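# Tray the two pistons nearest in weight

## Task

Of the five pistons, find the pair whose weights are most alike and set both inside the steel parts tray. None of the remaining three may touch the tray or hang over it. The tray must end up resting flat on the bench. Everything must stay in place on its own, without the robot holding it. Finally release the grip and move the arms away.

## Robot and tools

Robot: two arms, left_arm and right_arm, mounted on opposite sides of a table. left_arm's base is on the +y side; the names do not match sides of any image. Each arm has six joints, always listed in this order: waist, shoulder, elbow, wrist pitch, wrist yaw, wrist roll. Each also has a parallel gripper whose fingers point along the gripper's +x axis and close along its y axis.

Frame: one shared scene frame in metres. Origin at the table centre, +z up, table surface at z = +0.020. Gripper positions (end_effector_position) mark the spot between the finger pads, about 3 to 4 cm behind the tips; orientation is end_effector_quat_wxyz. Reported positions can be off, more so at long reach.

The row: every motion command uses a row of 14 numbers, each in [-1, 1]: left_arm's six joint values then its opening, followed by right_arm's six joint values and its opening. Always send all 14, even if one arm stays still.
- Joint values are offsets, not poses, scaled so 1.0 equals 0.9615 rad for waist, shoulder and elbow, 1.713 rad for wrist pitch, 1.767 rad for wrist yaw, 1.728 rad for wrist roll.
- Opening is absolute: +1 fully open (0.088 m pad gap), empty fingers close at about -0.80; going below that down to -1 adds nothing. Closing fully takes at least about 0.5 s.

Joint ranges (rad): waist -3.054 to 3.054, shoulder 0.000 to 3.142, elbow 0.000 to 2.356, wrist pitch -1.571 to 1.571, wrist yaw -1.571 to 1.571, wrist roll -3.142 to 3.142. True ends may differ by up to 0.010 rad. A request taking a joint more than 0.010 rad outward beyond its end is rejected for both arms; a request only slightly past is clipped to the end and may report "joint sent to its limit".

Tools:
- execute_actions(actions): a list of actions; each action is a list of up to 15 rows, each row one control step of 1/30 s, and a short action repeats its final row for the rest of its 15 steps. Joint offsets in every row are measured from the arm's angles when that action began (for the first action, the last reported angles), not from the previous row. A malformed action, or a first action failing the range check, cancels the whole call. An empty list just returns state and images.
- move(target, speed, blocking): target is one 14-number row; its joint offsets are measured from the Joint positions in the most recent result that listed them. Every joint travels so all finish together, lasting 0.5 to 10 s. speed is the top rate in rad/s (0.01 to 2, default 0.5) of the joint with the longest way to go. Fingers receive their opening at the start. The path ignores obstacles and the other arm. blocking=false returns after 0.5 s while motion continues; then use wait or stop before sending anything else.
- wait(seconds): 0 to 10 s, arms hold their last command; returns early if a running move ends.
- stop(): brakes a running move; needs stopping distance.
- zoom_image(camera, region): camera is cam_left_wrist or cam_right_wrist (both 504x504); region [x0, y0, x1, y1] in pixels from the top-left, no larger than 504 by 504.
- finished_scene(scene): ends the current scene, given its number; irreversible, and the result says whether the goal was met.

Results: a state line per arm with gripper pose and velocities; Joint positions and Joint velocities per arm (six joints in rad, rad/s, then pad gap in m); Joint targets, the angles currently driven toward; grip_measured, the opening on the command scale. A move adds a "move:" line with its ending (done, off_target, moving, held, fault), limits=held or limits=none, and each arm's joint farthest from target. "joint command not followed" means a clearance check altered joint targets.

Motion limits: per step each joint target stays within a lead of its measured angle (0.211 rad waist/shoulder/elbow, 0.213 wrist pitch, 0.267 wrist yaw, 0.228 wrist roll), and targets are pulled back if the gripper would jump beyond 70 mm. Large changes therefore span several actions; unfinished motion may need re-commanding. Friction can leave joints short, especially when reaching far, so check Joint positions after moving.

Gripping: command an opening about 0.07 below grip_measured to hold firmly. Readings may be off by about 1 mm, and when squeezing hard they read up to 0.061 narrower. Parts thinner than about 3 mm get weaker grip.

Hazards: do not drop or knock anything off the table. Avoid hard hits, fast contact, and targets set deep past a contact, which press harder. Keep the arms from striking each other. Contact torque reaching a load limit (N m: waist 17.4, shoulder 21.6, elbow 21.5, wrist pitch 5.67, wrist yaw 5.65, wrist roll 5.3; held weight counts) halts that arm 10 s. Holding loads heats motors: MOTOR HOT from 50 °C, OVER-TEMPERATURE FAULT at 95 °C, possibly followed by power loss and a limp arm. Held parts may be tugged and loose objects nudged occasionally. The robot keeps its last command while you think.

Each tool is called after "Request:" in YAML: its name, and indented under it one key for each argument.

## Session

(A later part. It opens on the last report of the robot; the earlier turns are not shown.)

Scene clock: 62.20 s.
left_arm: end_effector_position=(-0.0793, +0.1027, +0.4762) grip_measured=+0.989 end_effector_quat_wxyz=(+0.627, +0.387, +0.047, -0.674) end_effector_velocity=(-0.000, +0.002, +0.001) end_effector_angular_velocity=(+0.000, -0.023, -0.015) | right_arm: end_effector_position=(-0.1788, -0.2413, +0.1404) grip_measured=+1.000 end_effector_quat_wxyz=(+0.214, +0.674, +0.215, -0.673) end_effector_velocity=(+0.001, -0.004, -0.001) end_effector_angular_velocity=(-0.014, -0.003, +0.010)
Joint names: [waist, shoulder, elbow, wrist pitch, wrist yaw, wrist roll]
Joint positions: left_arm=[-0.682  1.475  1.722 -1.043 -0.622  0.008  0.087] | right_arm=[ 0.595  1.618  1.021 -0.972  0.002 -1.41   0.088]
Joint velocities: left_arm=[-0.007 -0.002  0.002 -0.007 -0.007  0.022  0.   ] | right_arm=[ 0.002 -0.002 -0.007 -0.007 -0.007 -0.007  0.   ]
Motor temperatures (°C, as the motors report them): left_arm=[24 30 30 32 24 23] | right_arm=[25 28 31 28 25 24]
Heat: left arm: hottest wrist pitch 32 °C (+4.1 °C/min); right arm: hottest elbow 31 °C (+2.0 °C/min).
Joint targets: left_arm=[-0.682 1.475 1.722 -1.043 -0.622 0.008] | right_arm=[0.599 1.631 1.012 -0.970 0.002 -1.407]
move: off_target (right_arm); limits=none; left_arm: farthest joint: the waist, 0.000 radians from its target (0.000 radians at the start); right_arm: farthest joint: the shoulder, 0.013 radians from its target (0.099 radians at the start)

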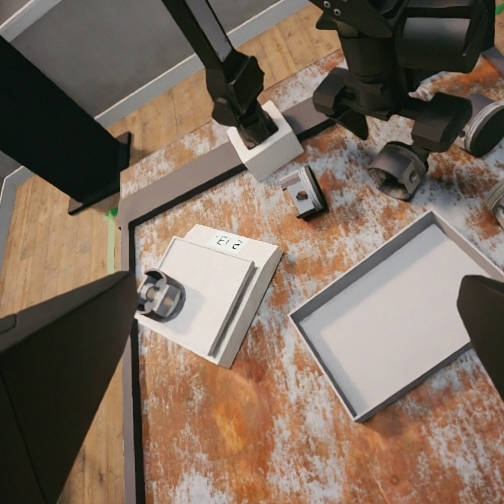

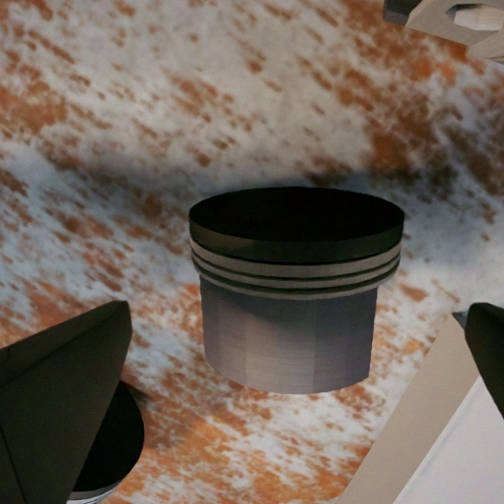

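Request:
move:
  target: [0,0,0,0,0,0,1, 0,0.162,-0.177,0.178,0,0,1]
  speed: 0.35

Request:
move:
  target: [0,0,0,0,0,0,1, 0,0,0,0,0,0,0.5]

Scene clock: 64.10 s.
left_arm: end_effector_position=(-0.0793, +0.1027, +0.4762) grip_measured=+0.989 end_effector_quat_wxyz=(+0.627, +0.387, +0.047, -0.674) end_effector_velocity=(+0.001, +0.001, +0.001) end_effector_angular_velocity=(-0.001, -0.012, -0.002) | right_arm: end_effector_position=(-0.1786, -0.2415, +0.0692) grip_measured=+1.000 end_effector_quat_wxyz=(+0.214, +0.675, +0.215, -0.673) end_effector_velocity=(+0.003, +0.001, -0.002) end_effector_angular_velocity=(+0.003, -0.007, +0.000)
Joint names: [waist, shoulder, elbow, wrist pitch, wrist yaw, wrist roll]
Joint positions: left_arm=[-0.682  1.475  1.722 -1.043 -0.622  0.008  0.087] | right_arm=[ 0.595  1.761  0.859 -0.67   0.002 -1.41   0.088]
Joint velocities: left_arm=[-0.002 -0.002  0.002 -0.007 -0.007  0.007 -0.   ] | right_arm=[-0.007  0.002 -0.007  0.007  0.007 -0.007  0.   ]
Motor temperatures (°C, as the motors report them): left_arm=[24 30 30 32 24 23] | right_arm=[25 28 31 28 25 24]
Heat: left arm: hottest wrist pitch 32 °C (+5.1 °C/min); right arm: hottest elbow 31 °C (+2.0 °C/min).
Joint targets: left_arm=[-0.682 1.475 1.722 -1.043 -0.622 0.008] | right_arm=[0.595 1.774 0.851 -0.667 0.002 -1.410]
move: off_target (right_arm); limits=none; left_arm: farthest joint: the waist, 0.000 radians from its target (0.000 radians at the start); right_arm: farthest joint: the shoulder, 0.013 radians from its target (0.155 radians at the start)

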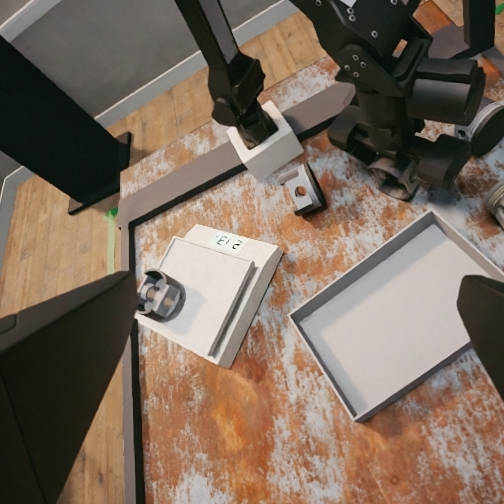

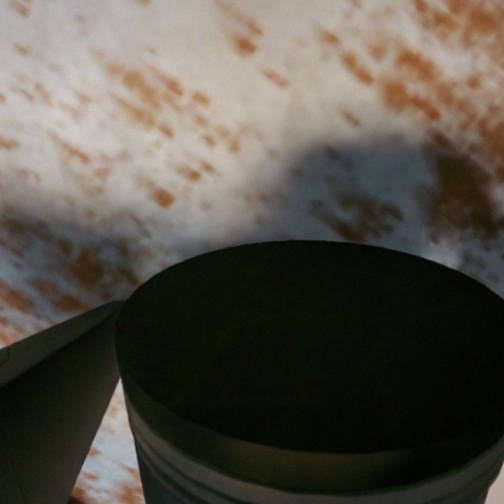

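Scene clock: 64.60 s.
left_arm: end_effector_position=(-0.0793, +0.1027, +0.4762) grip_measured=+0.989 end_effector_quat_wxyz=(+0.627, +0.387, +0.047, -0.674) end_effector_velocity=(+0.001, +0.001, -0.001) end_effector_angular_velocity=(+0.002, -0.003, +0.007) | right_arm: end_effector_position=(-0.1786, -0.2415, +0.0692) grip_measured=+0.581 end_effector_quat_wxyz=(+0.214, +0.675, +0.215, -0.673) end_effector_velocity=(+0.004, +0.000, -0.001) end_effector_angular_velocity=(-0.004, -0.014, +0.015)
Joint names: [waist, shoulder, elbow, wrist pitch, wrist yaw, wrist roll]
Joint positions: left_arm=[-0.682  1.475  1.722 -1.043 -0.622  0.008  0.087] | right_arm=[ 0.595  1.761  0.859 -0.67   0.002 -1.41   0.067]
Joint velocities: left_arm=[-0.002 -0.002 -0.002 -0.007 -0.007 -0.007 -0.   ] | right_arm=[-0.007  0.002 -0.002 -0.007  0.007 -0.022 -0.   ]
Motor temperatures (°C, as the motors report them): left_arm=[24 30 30 32 24 23] | right_arm=[25 28 31 28 25 24]
Heat: left arm: hottest wrist pitch 32 °C (+5.0 °C/min); right arm: hottest elbow 31 °C (+2.0 °C/min).
Joint targets: left_arm=[-0.682 1.475 1.722 -1.043 -0.622 0.008] | right_arm=[0.595 1.761 0.859 -0.670 0.002 -1.410]
move: done; limits=none; left_arm: farthest joint: the waist, 0.000 radians from its target (0.000 radians at the start); right_arm: farthest joint: the waist, 0.000 radians from its target (0.000 radians at the start)

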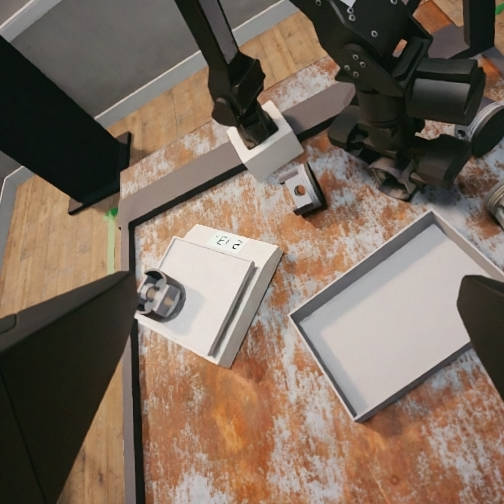

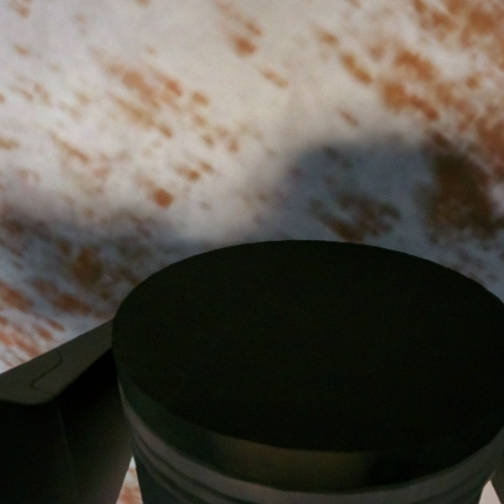

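Request:
move:
  target: [0,0,0,0,0,0,1, -0.27,-0.183,0.245,-0.226,0,0,0.5]
  speed: 0.6

Request:
move:
  target: [0,0,0,0,0,0,1, -0.983,0.34,0.407,-0.037,0,0.076,0.5]
  speed: 0.8

Scene clock: 67.20 s.
left_arm: end_effector_position=(-0.0793, +0.1027, +0.4762) grip_measured=+0.989 end_effector_quat_wxyz=(+0.627, +0.387, +0.047, -0.674) end_effector_velocity=(+0.000, +0.000, +0.004) end_effector_angular_velocity=(-0.019, -0.010, +0.004) | right_arm: end_effector_position=(-0.1246, -0.1989, +0.1598) grip_measured=+0.581 end_effector_quat_wxyz=(+0.127, +0.696, +0.127, -0.695) end_effector_velocity=(+0.001, -0.000, +0.001) end_effector_angular_velocity=(-0.006, +0.005, +0.015)
Joint names: [waist, shoulder, elbow, wrist pitch, wrist yaw, wrist roll]
Joint positions: left_arm=[-0.682  1.475  1.722 -1.043 -0.622  0.008  0.087] | right_arm=[ 0.34   1.6    1.083 -1.054  0.002 -1.41   0.067]
Joint velocities: left_arm=[-0.007 -0.002  0.002  0.007 -0.022  0.007  0.   ] | right_arm=[-0.007 -0.002  0.002 -0.007 -0.007 -0.022  0.   ]
Motor temperatures (°C, as the motors report them): left_arm=[24 30 30 32 24 23] | right_arm=[25 28 31 28 25 24]
Heat: left arm: hottest wrist pitch 32 °C (+5.1 °C/min); right arm: hottest elbow 31 °C (+2.0 °C/min).
Joint targets: left_arm=[-0.682 1.475 1.722 -1.043 -0.622 0.008] | right_arm=[0.336 1.585 1.095 -1.057 0.002 -1.410]
move: off_target (right_arm); limits=none; left_arm: farthest joint: the waist, 0.000 radians from its target (0.000 radians at the start); right_arm: farthest joint: the shoulder, 0.015 radians from its target (0.176 radians at the start)

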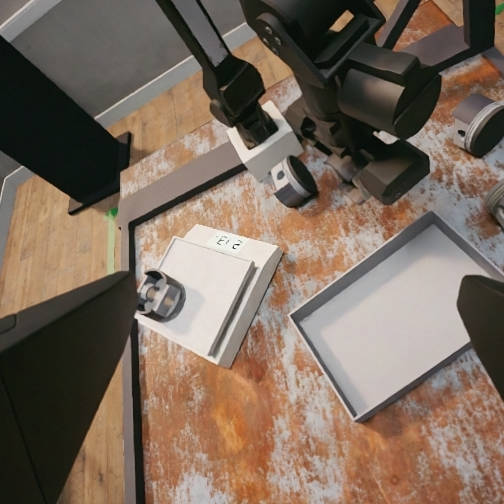

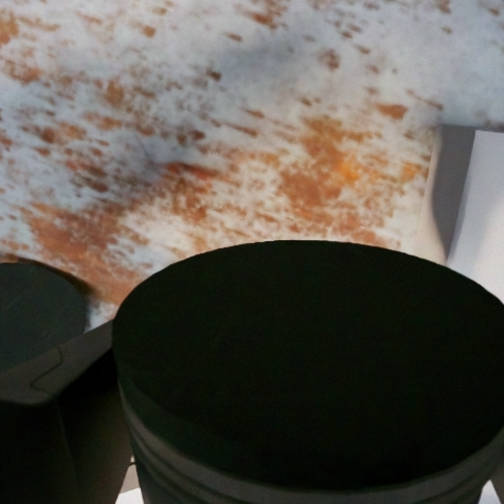

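Scene clock: 69.00 s.
left_arm: end_effector_position=(-0.0793, +0.1027, +0.4762) grip_measured=+0.989 end_effector_quat_wxyz=(+0.627, +0.387, +0.047, -0.674) end_effector_velocity=(-0.000, -0.000, +0.001) end_effector_angular_velocity=(-0.010, +0.007, +0.007) | right_arm: end_effector_position=(+0.1552, -0.1084, +0.1601) grip_measured=+0.581 end_effector_quat_wxyz=(+0.246, -0.664, +0.245, +0.662) end_effector_velocity=(-0.003, +0.000, +0.001) end_effector_angular_velocity=(+0.007, +0.021, +0.005)
Joint names: [waist, shoulder, elbow, wrist pitch, wrist yaw, wrist roll]
Joint positions: left_arm=[-0.682  1.475  1.722 -1.043 -0.622  0.008  0.087] | right_arm=[-0.602  1.915  1.462 -1.115  0.002 -1.282  0.067]
Joint velocities: left_arm=[-0.002 -0.002 -0.002  0.007 -0.007 -0.007 -0.   ] | right_arm=[-0.002 -0.002  0.002 -0.007 -0.022 -0.007 -0.   ]
Motor temperatures (°C, as the motors report them): left_arm=[24 30 30 32 24 23] | right_arm=[25 28 31 28 25 24]
Heat: left arm: hottest wrist pitch 32 °C (+4.1 °C/min); right arm: hottest elbow 31 °C (+2.0 °C/min).
Joint targets: left_arm=[-0.682 1.475 1.722 -1.043 -0.622 0.008] | right_arm=[-0.605 1.926 1.474 -1.118 0.002 -1.279]
move: off_target (right_arm); limits=none; left_arm: farthest joint: the waist, 0.000 radians from its target (0.000 radians at the start); right_arm: farthest joint: the elbow, 0.013 radians from its target (0.392 radians at the start)

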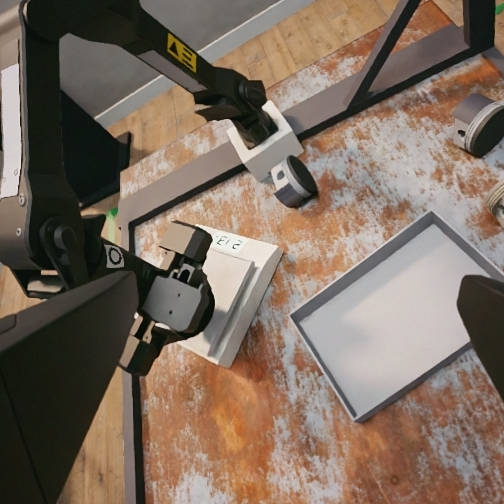

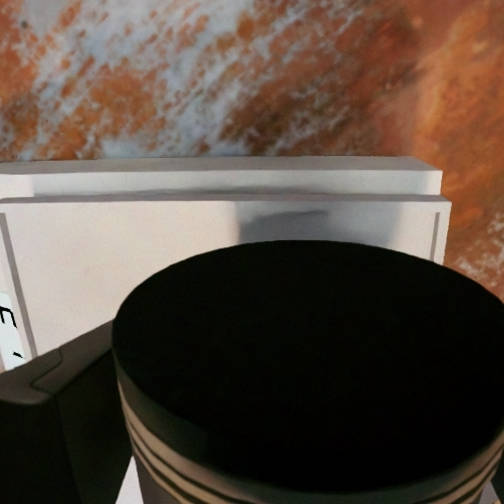

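Request:
move:
  target: [0,0,0,0,0,0,1, -0.016,0.037,-0.079,0.055,0,0,0.5]
  speed: 0.15

Request:
move:
  target: [0,0,0,0,0,0,1, 0,0,0,0,0,0,0.75]

Request:
zoom_image:
  camera: "cam_left_wrist"
  region: [180, 210, 290, 290]

Scene clock: 72.37 s.
left_arm: end_effector_position=(-0.0793, +0.1027, +0.4762) grip_measured=+0.989 end_effector_quat_wxyz=(+0.627, +0.387, +0.047, -0.674) end_effector_velocity=(-0.000, -0.003, +0.001) end_effector_angular_velocity=(-0.021, +0.014, +0.026) | right_arm: end_effector_position=(+0.1589, -0.1105, +0.1352) grip_measured=+0.581 end_effector_quat_wxyz=(+0.250, -0.662, +0.249, +0.661) end_effector_velocity=(-0.001, -0.001, +0.001) end_effector_angular_velocity=(+0.001, +0.008, -0.010)
Joint names: [waist, shoulder, elbow, wrist pitch, wrist yaw, wrist roll]
Joint positions: left_arm=[-0.682  1.475  1.722 -1.043 -0.622  0.008  0.087] | right_arm=[-0.614  1.939  1.393 -1.024  0.002 -1.282  0.067]
Joint velocities: left_arm=[-0.002  0.002 -0.007  0.022 -0.022 -0.022 -0.   ] | right_arm=[-0.002 -0.002  0.002 -0.007 -0.007  0.007 -0.   ]
Motor temperatures (°C, as the motors report them): left_arm=[24 30 30 32 24 23] | right_arm=[25 29 31 28 25 24]
Heat: left arm: hottest wrist pitch 32 °C (+4.0 °C/min); right arm: hottest elbow 31 °C (+2.0 °C/min).
Joint targets: left_arm=[-0.682 1.475 1.722 -1.043 -0.622 0.008] | right_arm=[-0.617 1.950 1.386 -1.021 0.002 -1.282]
move: off_target (right_arm); limits=none; left_arm: farthest joint: the waist, 0.000 radians from its target (0.000 radians at the start); right_arm: farthest joint: the shoulder, 0.012 radians from its target (0.035 radians at the start)

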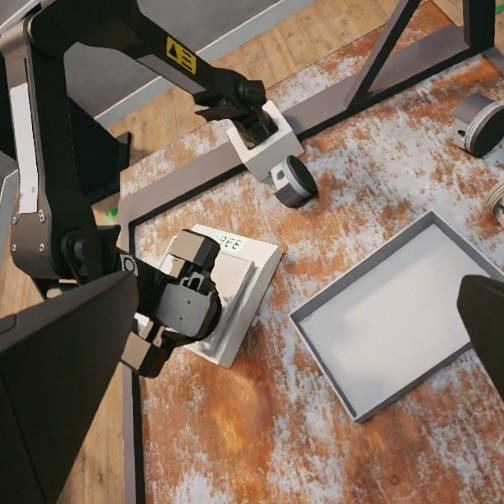

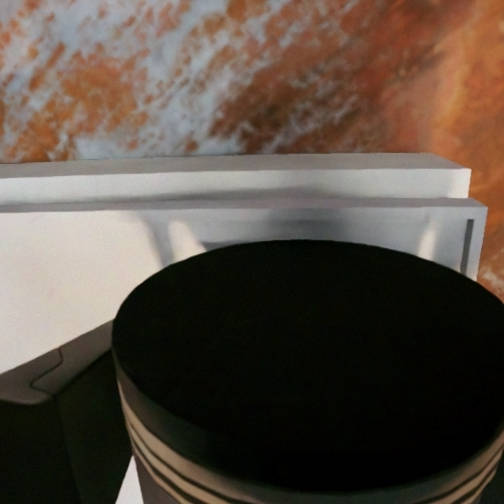

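Scene clock: 72.93 s.
left_arm: end_effector_position=(-0.0793, +0.1027, +0.4762) grip_measured=+0.989 end_effector_quat_wxyz=(+0.627, +0.387, +0.047, -0.674) end_effector_velocity=(+0.001, +0.001, -0.002) end_effector_angular_velocity=(+0.005, -0.006, +0.007) | right_arm: end_effector_position=(+0.1589, -0.1105, +0.1352) grip_measured=+0.746 end_effector_quat_wxyz=(+0.250, -0.662, +0.249, +0.661) end_effector_velocity=(-0.005, -0.000, +0.000) end_effector_angular_velocity=(+0.003, +0.023, -0.005)
Joint names: [waist, shoulder, elbow, wrist pitch, wrist yaw, wrist roll]
Joint positions: left_arm=[-0.682  1.475  1.722 -1.043 -0.622  0.008  0.087] | right_arm=[-0.614  1.939  1.393 -1.024  0.002 -1.282  0.076]
Joint velocities: left_arm=[-0.002 -0.002 -0.007 -0.007 -0.007 -0.007 -0.   ] | right_arm=[ 0.002 -0.002 -0.002 -0.007 -0.022  0.007  0.001]
Motor temperatures (°C, as the motors report them): left_arm=[24 30 30 32 24 23] | right_arm=[25 29 31 28 25 24]
Heat: left arm: hottest wrist pitch 32 °C (+4.1 °C/min); right arm: hottest elbow 31 °C (+2.0 °C/min).
Joint targets: left_arm=[-0.682 1.475 1.722 -1.043 -0.622 0.008] | right_arm=[-0.614 1.939 1.393 -1.024 0.002 -1.282]
move: done; limits=none; left_arm: farthest joint: the waist, 0.000 radians from its target (0.000 radians at the start); right_arm: farthest joint: the waist, 0.000 radians from its target (0.000 radians at the start)

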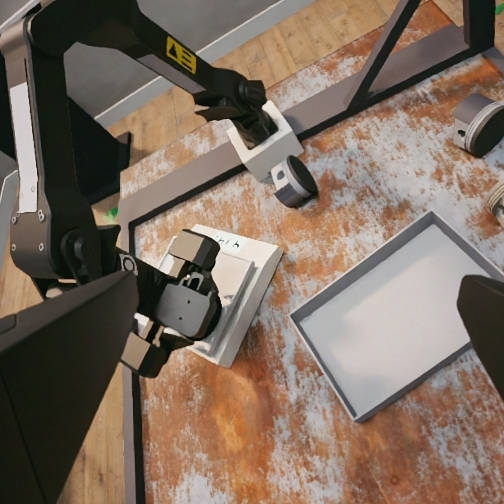

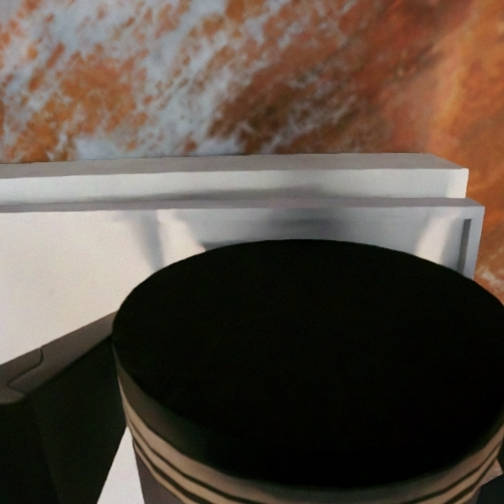

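Region (180, 210, 290, 290) of cam_left_wrist's 504x504 image, scaled by 4.582, with more detail than that image has; it fills the top 367 rows of this view, and the rest is white.

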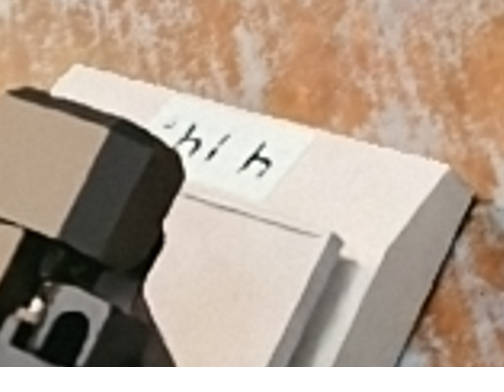

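Request:
wait:
  seconds: 0.3

Request:
zoom_image:
  camera: "cam_left_wrist"
  region: [200, 225, 260, 260]

Scene clock: 73.50 s.
left_arm: end_effector_position=(-0.0793, +0.1027, +0.4762) grip_measured=+0.989 end_effector_quat_wxyz=(+0.627, +0.387, +0.047, -0.674) end_effector_velocity=(-0.002, +0.001, +0.003) end_effector_angular_velocity=(-0.013, +0.010, +0.002) | right_arm: end_effector_position=(+0.1589, -0.1105, +0.1352) grip_measured=+0.748 end_effector_quat_wxyz=(+0.250, -0.662, +0.249, +0.661) end_effector_velocity=(-0.003, -0.001, +0.000) end_effector_angular_velocity=(-0.004, +0.010, +0.010)
Joint names: [waist, shoulder, elbow, wrist pitch, wrist yaw, wrist roll]
Joint positions: left_arm=[-0.682  1.475  1.722 -1.043 -0.622  0.008  0.087] | right_arm=[-0.614  1.939  1.393 -1.024  0.002 -1.282  0.076]
Joint velocities: left_arm=[-0.007 -0.002  0.002  0.007 -0.007 -0.007  0.   ] | right_arm=[ 0.002 -0.002 -0.002 -0.007 -0.007 -0.007  0.   ]
Motor temperatures (°C, as the motors report them): left_arm=[24 30 30 32 24 23] | right_arm=[25 29 31 28 25 24]
Heat: left arm: hottest wrist pitch 32 °C (+4.0 °C/min); right arm: hottest elbow 31 °C (+2.0 °C/min).
Joint targets: left_arm=[-0.682 1.475 1.722 -1.043 -0.622 0.008] | right_arm=[-0.614 1.939 1.393 -1.024 0.002 -1.282]
wait: 0.30 s; at rest from the start

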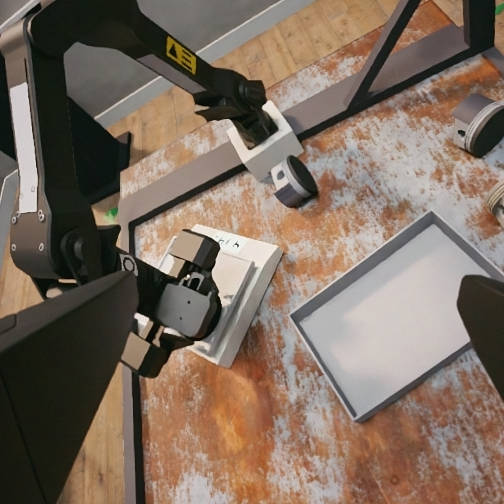

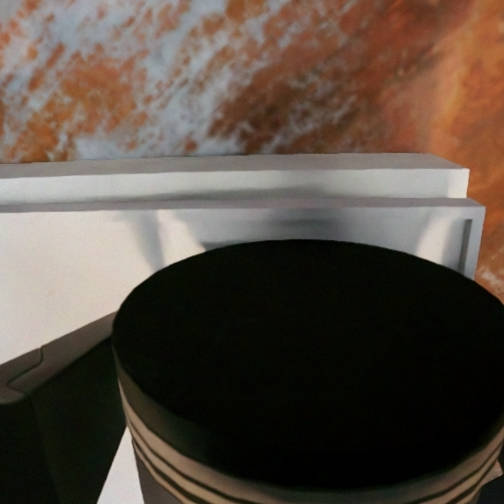

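Region (200, 225, 260, 260) of cam_left_wrist's 504x504 image, scaled by 8.400, with more detail than that image has; it fills the top 294 rows of this view, and the rest is white.

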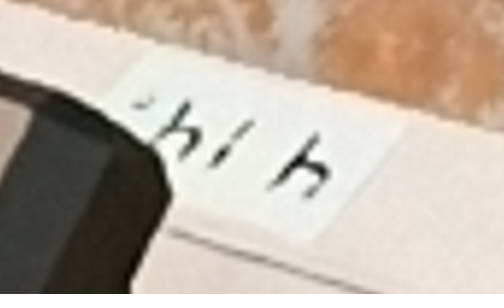

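Request:
move:
  target: [0,0,0,0,0,0,1, 0,-0.058,0.237,-0.157,0,0,1]
  speed: 0.5

Request:
move:
  target: [0,0,0,0,0,0,1, 1.0,0,0,0,0,0,1]
  speed: 1.0

Request:
move:
  target: [0,0,0,0,0,0,1, 0.5,0,0,0,0,0,1]
  speed: 1.0

Scene clock: 76.00 s.
left_arm: end_effector_position=(-0.0793, +0.1027, +0.4762) grip_measured=+0.989 end_effector_quat_wxyz=(+0.627, +0.387, +0.047, -0.674) end_effector_velocity=(+0.002, +0.002, -0.003) end_effector_angular_velocity=(+0.009, -0.011, +0.021) | right_arm: end_effector_position=(+0.1589, -0.1105, +0.2055) grip_measured=+1.000 end_effector_quat_wxyz=(+0.250, -0.662, +0.249, +0.661) end_effector_velocity=(-0.003, -0.005, +0.002) end_effector_angular_velocity=(-0.013, +0.014, +0.020)
Joint names: [waist, shoulder, elbow, wrist pitch, wrist yaw, wrist roll]
Joint positions: left_arm=[-0.682  1.475  1.722 -1.043 -0.622  0.008  0.087] | right_arm=[-0.614  1.892  1.613 -1.291  0.002 -1.282  0.088]
Joint velocities: left_arm=[-0.007  0.002 -0.002 -0.022 -0.022 -0.022 -0.   ] | right_arm=[-0.002 -0.007 -0.002 -0.022 -0.007 -0.022  0.   ]
Motor temperatures (°C, as the motors report them): left_arm=[24 30 30 32 24 23] | right_arm=[25 29 31 28 25 24]
Heat: left arm: hottest wrist pitch 32 °C (+3.0 °C/min); right arm: hottest elbow 31 °C (+2.0 °C/min).
Joint targets: left_arm=[-0.682 1.475 1.722 -1.043 -0.622 0.008] | right_arm=[-0.614 1.883 1.621 -1.293 0.002 -1.282]
move: done; limits=none; left_arm: farthest joint: the waist, 0.000 radians from its target (0.000 radians at the start); right_arm: farthest joint: the shoulder, 0.009 radians from its target (0.056 radians at the start)

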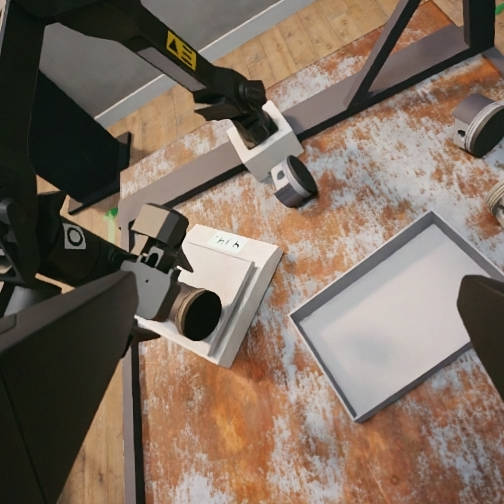

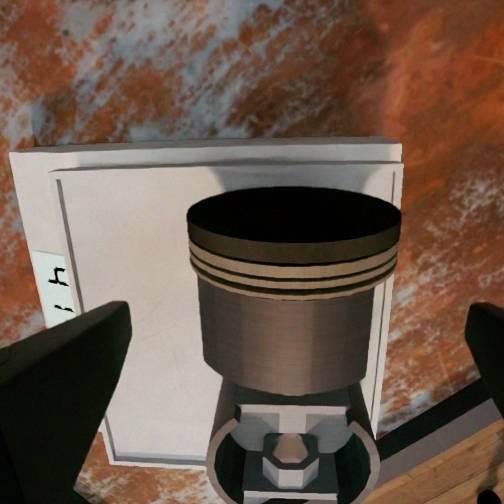

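Scene clock: 77.50 s.
left_arm: end_effector_position=(-0.0793, +0.1027, +0.4762) grip_measured=+0.989 end_effector_quat_wxyz=(+0.627, +0.387, +0.047, -0.674) end_effector_velocity=(+0.003, +0.001, -0.001) end_effector_angular_velocity=(-0.001, -0.014, +0.017) | right_arm: end_effector_position=(-0.1681, -0.1253, +0.2055) grip_measured=+1.000 end_effector_quat_wxyz=(-0.082, -0.703, -0.084, +0.702) end_effector_velocity=(-0.002, -0.000, -0.001) end_effector_angular_velocity=(-0.002, +0.008, +0.010)
Joint names: [waist, shoulder, elbow, wrist pitch, wrist yaw, wrist roll]
Joint positions: left_arm=[-0.682  1.475  1.722 -1.043 -0.622  0.008  0.087] | right_arm=[ 0.343  1.892  1.613 -1.291  0.002 -1.282  0.088]
Joint velocities: left_arm=[-0.002 -0.002 -0.007 -0.007 -0.022 -0.007  0.   ] | right_arm=[ 0.002  0.002 -0.002  0.007 -0.007 -0.007  0.   ]
Motor temperatures (°C, as the motors report them): left_arm=[24 30 30 32 24 23] | right_arm=[25 30 31 28 25 24]
Heat: left arm: hottest wrist pitch 32 °C (+3.0 °C/min); right arm: hottest elbow 31 °C (+2.0 °C/min).
Joint targets: left_arm=[-0.682 1.475 1.722 -1.043 -0.622 0.008] | right_arm=[0.348 1.892 1.613 -1.291 0.002 -1.282]
move: done; limits=none; left_arm: farthest joint: the waist, 0.000 radians from its target (0.000 radians at the start); right_arm: farthest joint: the waist, 0.005 radians from its target (0.961 radians at the start)

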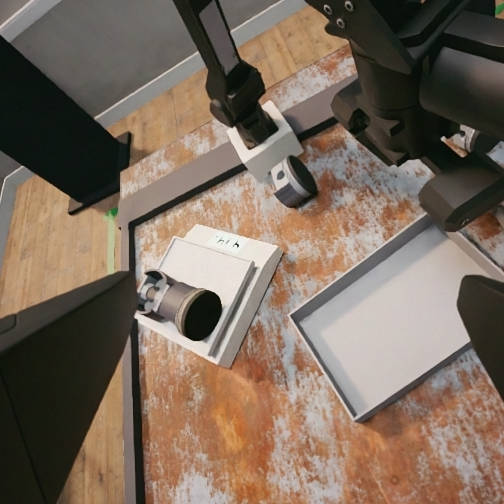

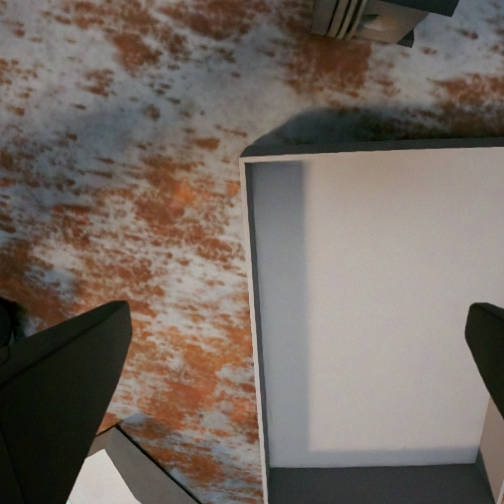

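Scene clock: 78.53 s.
left_arm: end_effector_position=(-0.0793, +0.1027, +0.4762) grip_measured=+0.989 end_effector_quat_wxyz=(+0.627, +0.387, +0.047, -0.674) end_effector_velocity=(-0.001, +0.002, -0.001) end_effector_angular_velocity=(+0.008, +0.005, -0.003) | right_arm: end_effector_position=(-0.2895, -0.2410, +0.2055) grip_measured=+1.000 end_effector_quat_wxyz=(+0.245, +0.663, +0.247, -0.662) end_effector_velocity=(+0.002, -0.001, -0.001) end_effector_angular_velocity=(-0.013, -0.006, +0.005)
Joint names: [waist, shoulder, elbow, wrist pitch, wrist yaw, wrist roll]
Joint positions: left_arm=[-0.682  1.475  1.722 -1.043 -0.622  0.008  0.087] | right_arm=[ 0.818  1.892  1.613 -1.291  0.002 -1.282  0.088]
Joint velocities: left_arm=[-0.002 -0.002 -0.002 -0.007  0.007 -0.007 -0.   ] | right_arm=[-0.002  0.002 -0.002 -0.007 -0.007 -0.007  0.   ]
Motor temperatures (°C, as the motors report them): left_arm=[24 30 30 32 24 23] | right_arm=[25 30 31 28 25 24]
Heat: left arm: hottest wrist pitch 32 °C (+3.0 °C/min); right arm: hottest elbow 31 °C (+2.0 °C/min).
Joint targets: left_arm=[-0.682 1.475 1.722 -1.043 -0.622 0.008] | right_arm=[0.824 1.892 1.613 -1.291 0.002 -1.282]
move: done; limits=none; left_arm: farthest joint: the waist, 0.000 radians from its target (0.000 radians at the start); right_arm: farthest joint: the waist, 0.005 radians from its target (0.481 radians at the start)

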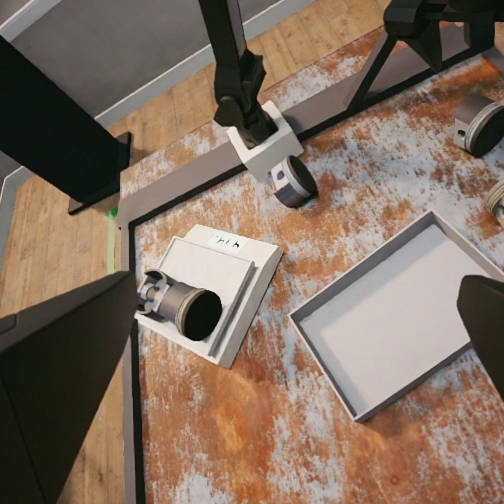

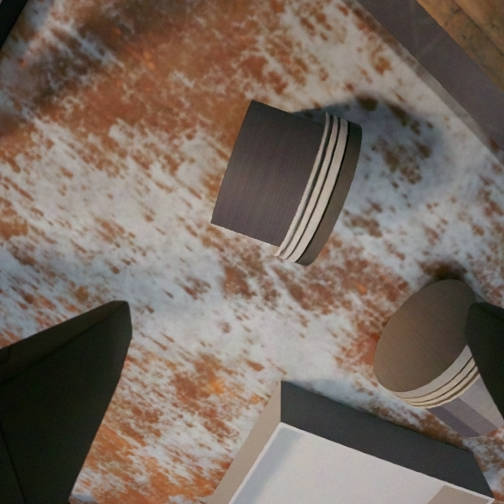

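Request:
move:
  target: [0,0,0,0,0,0,1, 0.036,0.098,-0.167,0.137,0,-0.673,1]
  speed: 1.2

Scene clock: 82.20 s.
left_arm: end_effector_position=(-0.0793, +0.1027, +0.4762) grip_measured=+0.989 end_effector_quat_wxyz=(+0.627, +0.387, +0.047, -0.674) end_effector_velocity=(-0.000, +0.002, -0.002) end_effector_angular_velocity=(+0.005, -0.006, +0.002) | right_arm: end_effector_position=(-0.3049, -0.2445, +0.1413) grip_measured=+1.000 end_effector_quat_wxyz=(+0.574, +0.412, +0.577, -0.410) end_effector_velocity=(+0.003, -0.002, +0.001) end_effector_angular_velocity=(-0.010, -0.002, -0.010)
Joint names: [waist, shoulder, elbow, wrist pitch, wrist yaw, wrist roll]
Joint positions: left_arm=[-0.682  1.475  1.722 -1.043 -0.622  0.008  0.087] | right_arm=[ 0.849  1.97   1.462 -1.058  0.002 -2.441  0.088]
Joint velocities: left_arm=[-0.007 -0.002 -0.007 -0.007 -0.007 -0.007 -0.   ] | right_arm=[-0.002 -0.007 -0.007 -0.007 -0.007  0.007  0.   ]
Motor temperatures (°C, as the motors report them): left_arm=[24 30 30 32 24 23] | right_arm=[25 30 31 28 25 24]
Heat: left arm: hottest wrist pitch 32 °C (+3.0 °C/min); right arm: hottest elbow 31 °C (+2.0 °C/min).
Joint targets: left_arm=[-0.682 1.475 1.722 -1.043 -0.622 0.008] | right_arm=[0.853 1.987 1.452 -1.056 0.002 -2.445]
move: off_target (right_arm); limits=none; left_arm: farthest joint: the waist, 0.000 radians from its target (0.000 radians at the start); right_arm: farthest joint: the shoulder, 0.016 radians from its target (0.094 radians at the start)

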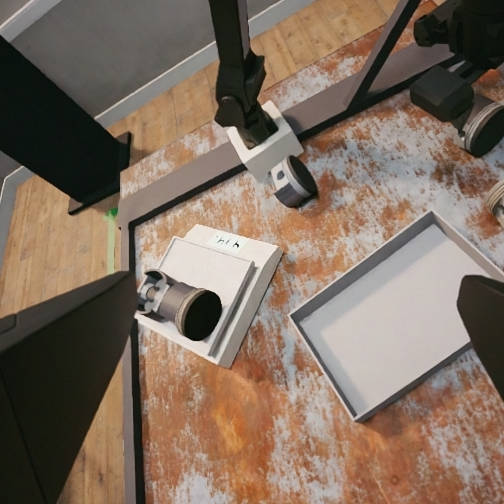

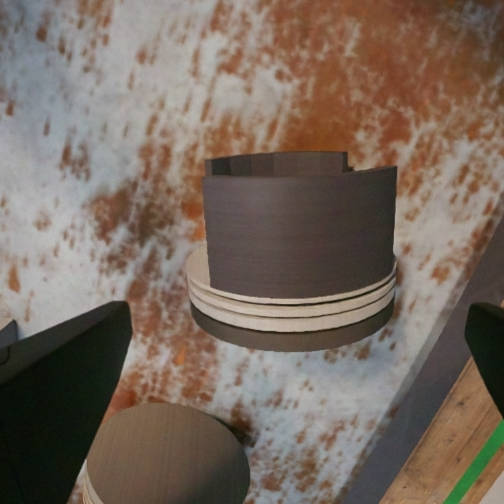

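Request:
move:
  target: [0,0,0,0,0,0,1, -0.025,0.159,-0.111,0.135,0,-0.03,1]
  speed: 0.3

Request:
move:
  target: [0,0,0,0,0,0,1, 0,0,0,0,0,0,0.5]

Scene clock: 84.10 s.
left_arm: end_effector_position=(-0.0793, +0.1027, +0.4762) grip_measured=+0.989 end_effector_quat_wxyz=(+0.627, +0.387, +0.047, -0.674) end_effector_velocity=(-0.000, +0.002, -0.001) end_effector_angular_velocity=(+0.000, +0.009, +0.011) | right_arm: end_effector_position=(-0.3085, -0.2334, +0.0705) grip_measured=+1.000 end_effector_quat_wxyz=(+0.581, +0.403, +0.581, -0.402) end_effector_velocity=(+0.003, -0.000, -0.001) end_effector_angular_velocity=(-0.013, -0.006, -0.000)
Joint names: [waist, shoulder, elbow, wrist pitch, wrist yaw, wrist roll]
Joint positions: left_arm=[-0.682  1.475  1.722 -1.043 -0.622  0.008  0.087] | right_arm=[ 0.829  2.106  1.364 -0.829  0.002 -2.49   0.088]
Joint velocities: left_arm=[-0.007 -0.002 -0.002 -0.007 -0.007 -0.022 -0.   ] | right_arm=[-0.007  0.002 -0.002 -0.007 -0.007 -0.007  0.   ]
Motor temperatures (°C, as the motors report them): left_arm=[24 30 30 32 24 23] | right_arm=[25 30 31 27 25 24]
Heat: left arm: hottest wrist pitch 32 °C (+2.0 °C/min); right arm: hottest elbow 31 °C (+2.0 °C/min).
Joint targets: left_arm=[-0.682 1.475 1.722 -1.043 -0.622 0.008] | right_arm=[0.825 2.123 1.355 -0.827 0.002 -2.493]
move: off_target (right_arm); limits=none; left_arm: farthest joint: the waist, 0.000 radians from its target (0.000 radians at the start); right_arm: farthest joint: the shoulder, 0.016 radians from its target (0.153 radians at the start)

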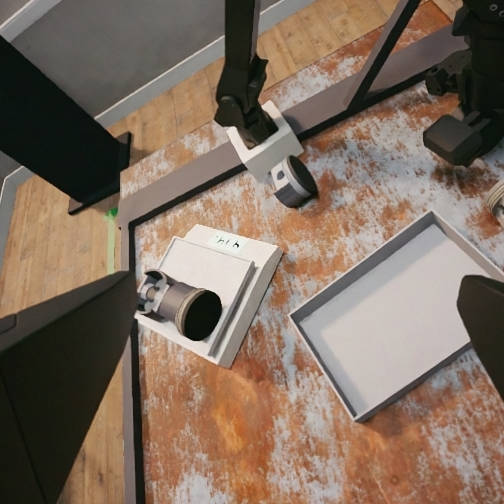

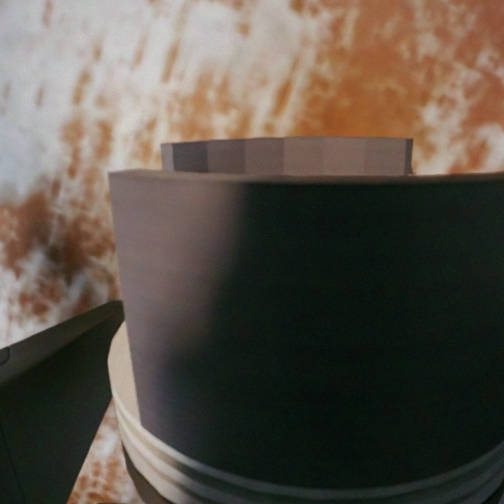

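Scene clock: 84.60 s.
left_arm: end_effector_position=(-0.0793, +0.1027, +0.4762) grip_measured=+0.989 end_effector_quat_wxyz=(+0.627, +0.387, +0.047, -0.674) end_effector_velocity=(+0.001, +0.001, -0.002) end_effector_angular_velocity=(+0.005, -0.006, +0.007) | right_arm: end_effector_position=(-0.3084, -0.2333, +0.0705) grip_measured=+0.573 end_effector_quat_wxyz=(+0.581, +0.404, +0.581, -0.402) end_effector_velocity=(+0.003, -0.000, -0.001) end_effector_angular_velocity=(-0.013, -0.006, -0.000)
Joint names: [waist, shoulder, elbow, wrist pitch, wrist yaw, wrist roll]
Joint positions: left_arm=[-0.682  1.475  1.722 -1.043 -0.622  0.008  0.087] | right_arm=[ 0.829  2.106  1.364 -0.829  0.003 -2.49   0.067]
Joint velocities: left_arm=[-0.002 -0.002 -0.007 -0.007 -0.007 -0.007 -0.   ] | right_arm=[-0.007  0.002 -0.002 -0.007 -0.007 -0.007  0.   ]
Motor temperatures (°C, as the motors report them): left_arm=[24 30 30 32 24 23] | right_arm=[25 30 31 27 25 24]
Heat: left arm: hottest wrist pitch 32 °C (+2.0 °C/min); right arm: hottest elbow 31 °C (+2.0 °C/min).
Joint targets: left_arm=[-0.682 1.475 1.722 -1.043 -0.622 0.008] | right_arm=[0.829 2.106 1.364 -0.829 0.003 -2.490]
move: done; limits=none; left_arm: farthest joint: the waist, 0.000 radians from its target (0.000 radians at the start); right_arm: farthest joint: the wrist yaw, 0.001 radians from its target (0.000 radians at the start)

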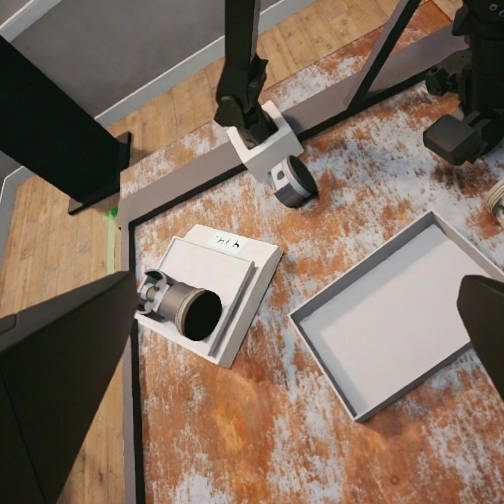

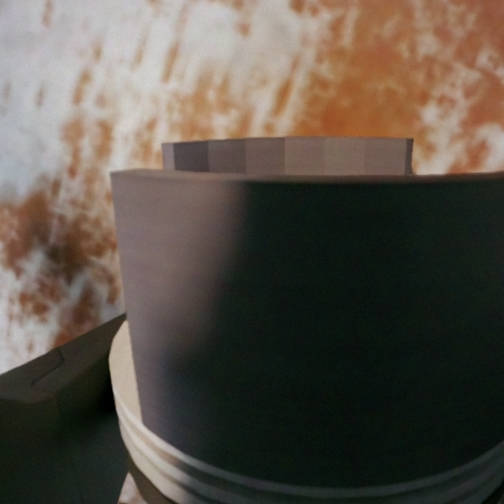

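Request:
move:
  target: [0,0,0,0,0,0,1, 0,-0.188,0.108,-0.151,0,0,0.49]
  speed: 0.5

Request:
move:
  target: [0,0,0,0,0,0,1, -0.822,-0.319,-0.11,-0.113,0,-0.3,0.49]
  speed: 0.9

Request:
move:
  target: [0,0,0,0,0,0,1, -0.829,0,0,0,0,0,0.49]
  speed: 0.9

Scene clock: 87.47 s.
left_arm: end_effector_position=(-0.0793, +0.1027, +0.4762) grip_measured=+0.989 end_effector_quat_wxyz=(+0.627, +0.387, +0.047, -0.674) end_effector_velocity=(+0.001, +0.001, -0.001) end_effector_angular_velocity=(+0.003, -0.015, -0.002) | right_arm: end_effector_position=(-0.2957, -0.2414, +0.1491) grip_measured=+0.573 end_effector_quat_wxyz=(+0.581, +0.404, +0.581, -0.402) end_effector_velocity=(+0.005, -0.003, -0.001) end_effector_angular_velocity=(-0.021, -0.019, +0.020)
Joint names: [waist, shoulder, elbow, wrist pitch, wrist yaw, wrist roll]
Joint positions: left_arm=[-0.682  1.475  1.722 -1.043 -0.622  0.008  0.087] | right_arm=[ 0.829  1.944  1.457 -1.085  0.003 -2.49   0.067]
Joint velocities: left_arm=[-0.002 -0.002 -0.002 -0.007 -0.007  0.007 -0.   ] | right_arm=[-0.002  0.002 -0.002 -0.022 -0.007 -0.022 -0.   ]
Motor temperatures (°C, as the motors report them): left_arm=[24 30 30 32 24 23] | right_arm=[25 31 31 27 25 24]
Heat: left arm: hottest wrist pitch 32 °C (+2.0 °C/min); right arm: hottest shoulder 31 °C (+2.0 °C/min).
Joint targets: left_arm=[-0.682 1.475 1.722 -1.043 -0.622 0.008] | right_arm=[0.829 1.926 1.468 -1.087 0.003 -2.490]
move: off_target (right_arm); limits=none; left_arm: farthest joint: the waist, 0.000 radians from its target (0.000 radians at the start); right_arm: farthest joint: the shoulder, 0.019 radians from its target (0.181 radians at the start)

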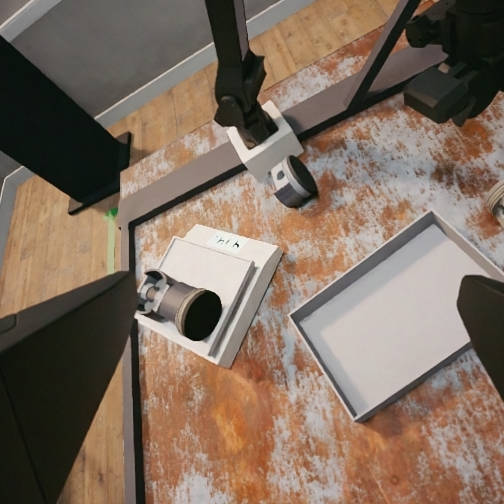

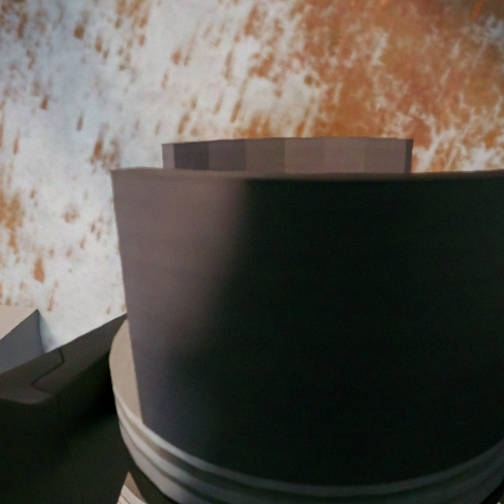

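Scene clock: 89.07 s.
left_arm: end_effector_position=(-0.0793, +0.1027, +0.4762) grip_measured=+0.989 end_effector_quat_wxyz=(+0.627, +0.387, +0.047, -0.674) end_effector_velocity=(-0.000, +0.002, -0.005) end_effector_angular_velocity=(+0.023, -0.007, -0.003) | right_arm: end_effector_position=(-0.0553, -0.1471, +0.2139) grip_measured=+0.573 end_effector_quat_wxyz=(+0.522, +0.478, +0.521, -0.477) end_effector_velocity=(+0.003, -0.005, +0.001) end_effector_angular_velocity=(-0.015, -0.011, -0.010)
Joint names: [waist, shoulder, elbow, wrist pitch, wrist yaw, wrist roll]
Joint positions: left_arm=[-0.682  1.475  1.722 -1.043 -0.622  0.008  0.087] | right_arm=[ 0.042  1.654  1.357 -1.275  0.002 -3.005  0.067]
Joint velocities: left_arm=[-0.002  0.002 -0.002 -0.022  0.007 -0.007 -0.   ] | right_arm=[-0.002 -0.007 -0.002 -0.022  0.007  0.007 -0.   ]
Motor temperatures (°C, as the motors report them): left_arm=[24 30 30 32 24 23] | right_arm=[25 31 31 27 25 24]
Heat: left arm: hottest wrist pitch 32 °C (+2.0 °C/min); right arm: hottest shoulder 31 °C (+2.0 °C/min).
Joint targets: left_arm=[-0.682 1.475 1.722 -1.043 -0.622 0.008] | right_arm=[0.039 1.637 1.351 -1.278 0.002 -3.008]
move: off_target (right_arm); limits=none; left_arm: farthest joint: the waist, 0.000 radians from its target (0.000 radians at the start); right_arm: farthest joint: the shoulder, 0.016 radians from its target (0.307 radians at the start)

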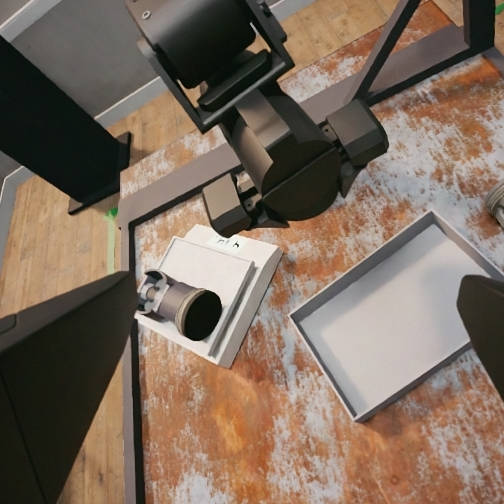

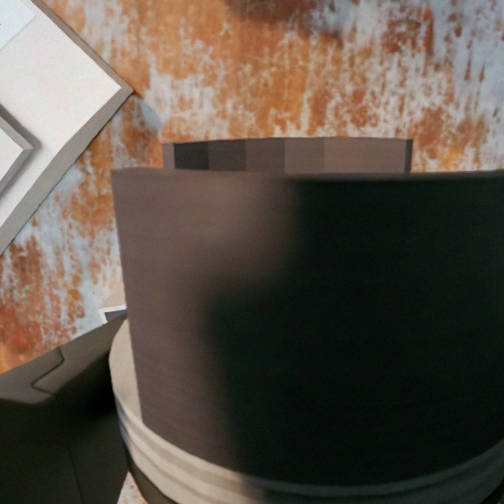

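Scene clock: 90.67 s.
left_arm: end_effector_position=(-0.0793, +0.1027, +0.4762) grip_measured=+0.989 end_effector_quat_wxyz=(+0.627, +0.387, +0.047, -0.674) end_effector_velocity=(+0.003, +0.001, +0.001) end_effector_angular_velocity=(-0.003, +0.012, +0.020) | right_arm: end_effector_position=(+0.1681, -0.1863, +0.2139) grip_measured=+0.573 end_effector_quat_wxyz=(+0.297, +0.642, +0.296, -0.642) end_effector_velocity=(-0.003, -0.000, -0.001) end_effector_angular_velocity=(+0.002, +0.025, +0.005)
Joint names: [waist, shoulder, elbow, wrist pitch, wrist yaw, wrist roll]
Joint positions: left_arm=[-0.682  1.475  1.722 -1.043 -0.622  0.008  0.087] | right_arm=[-0.751  1.654  1.357 -1.275  0.002 -3.005  0.067]
Joint velocities: left_arm=[ 0.002 -0.002  0.002 -0.007 -0.007 -0.022 -0.   ] | right_arm=[-0.002  0.002 -0.002 -0.007 -0.022 -0.007 -0.   ]
Motor temperatures (°C, as the motors report them): left_arm=[24 30 30 32 24 23] | right_arm=[25 31 31 27 25 24]
Heat: left arm: hottest wrist pitch 32 °C (+2.0 °C/min); right arm: hottest shoulder 31 °C (+2.0 °C/min).
Joint targets: left_arm=[-0.682 1.475 1.722 -1.043 -0.622 0.008] | right_arm=[-0.755 1.654 1.357 -1.275 0.002 -3.005]
move: done; limits=none; left_arm: farthest joint: the waist, 0.000 radians from its target (0.000 radians at the start); right_arm: farthest joint: the waist, 0.004 radians from its target (0.798 radians at the start)

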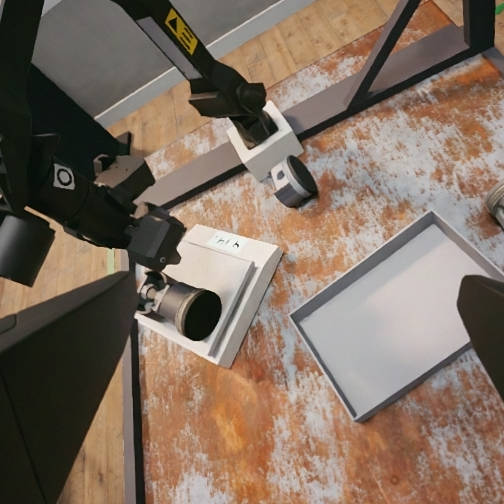

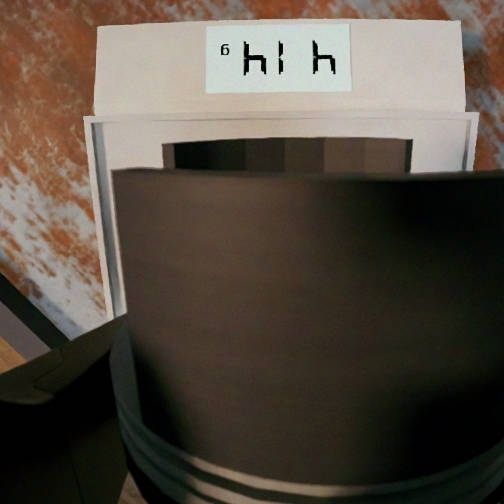

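Request:
move:
  target: [0,0,0,0,0,0,1, 0,0.08,-0.258,0.182,0,0,0.49]
  speed: 0.3

Scene clock: 92.63 s.
left_arm: end_effector_position=(-0.0793, +0.1027, +0.4762) grip_measured=+0.989 end_effector_quat_wxyz=(+0.627, +0.387, +0.047, -0.674) end_effector_velocity=(-0.000, -0.000, +0.000) end_effector_angular_velocity=(-0.003, +0.015, +0.002) | right_arm: end_effector_position=(+0.1686, -0.1859, +0.1377) grip_measured=+0.573 end_effector_quat_wxyz=(+0.298, +0.642, +0.295, -0.642) end_effector_velocity=(-0.005, -0.003, -0.002) end_effector_angular_velocity=(-0.003, +0.028, +0.005)
Joint names: [waist, shoulder, elbow, wrist pitch, wrist yaw, wrist roll]
Joint positions: left_arm=[-0.682  1.475  1.722 -1.043 -0.622  0.008  0.087] | right_arm=[-0.751  1.717  1.119 -0.975  0.003 -3.004  0.067]
Joint velocities: left_arm=[ 0.002 -0.002 -0.002  0.007  0.007 -0.007 -0.   ] | right_arm=[-0.002 -0.002 -0.012 -0.007 -0.022 -0.007 -0.   ]
Motor temperatures (°C, as the motors report them): left_arm=[24 30 30 32 24 23] | right_arm=[25 31 31 27 25 24]
Heat: left arm: hottest wrist pitch 32 °C (+2.0 °C/min); right arm: hottest shoulder 31 °C (+2.0 °C/min).
Joint targets: left_arm=[-0.682 1.475 1.722 -1.043 -0.622 0.008] | right_arm=[-0.751 1.730 1.109 -0.964 0.002 -3.005]
move: off_target (right_arm); limits=none; left_arm: farthest joint: the waist, 0.000 radians from its target (0.000 radians at the start); right_arm: farthest joint: the shoulder, 0.014 radians from its target (0.077 radians at the start)

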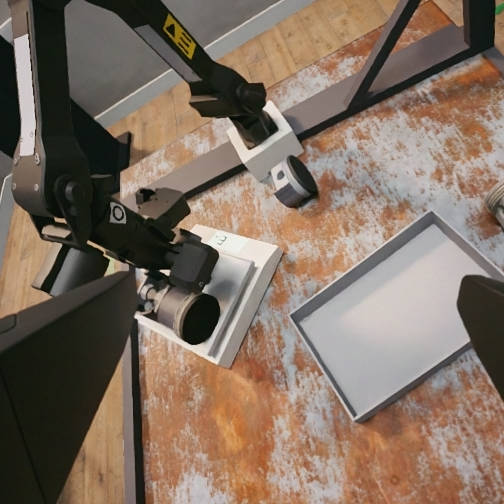

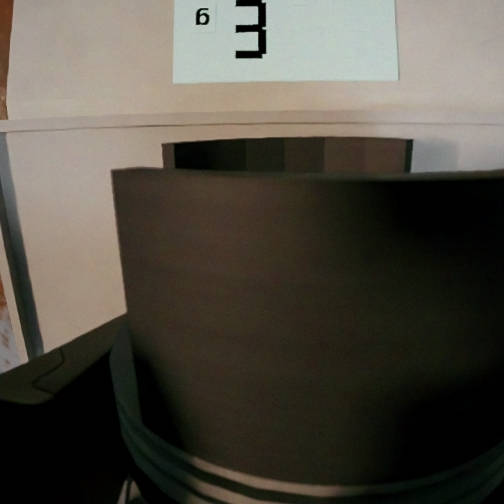

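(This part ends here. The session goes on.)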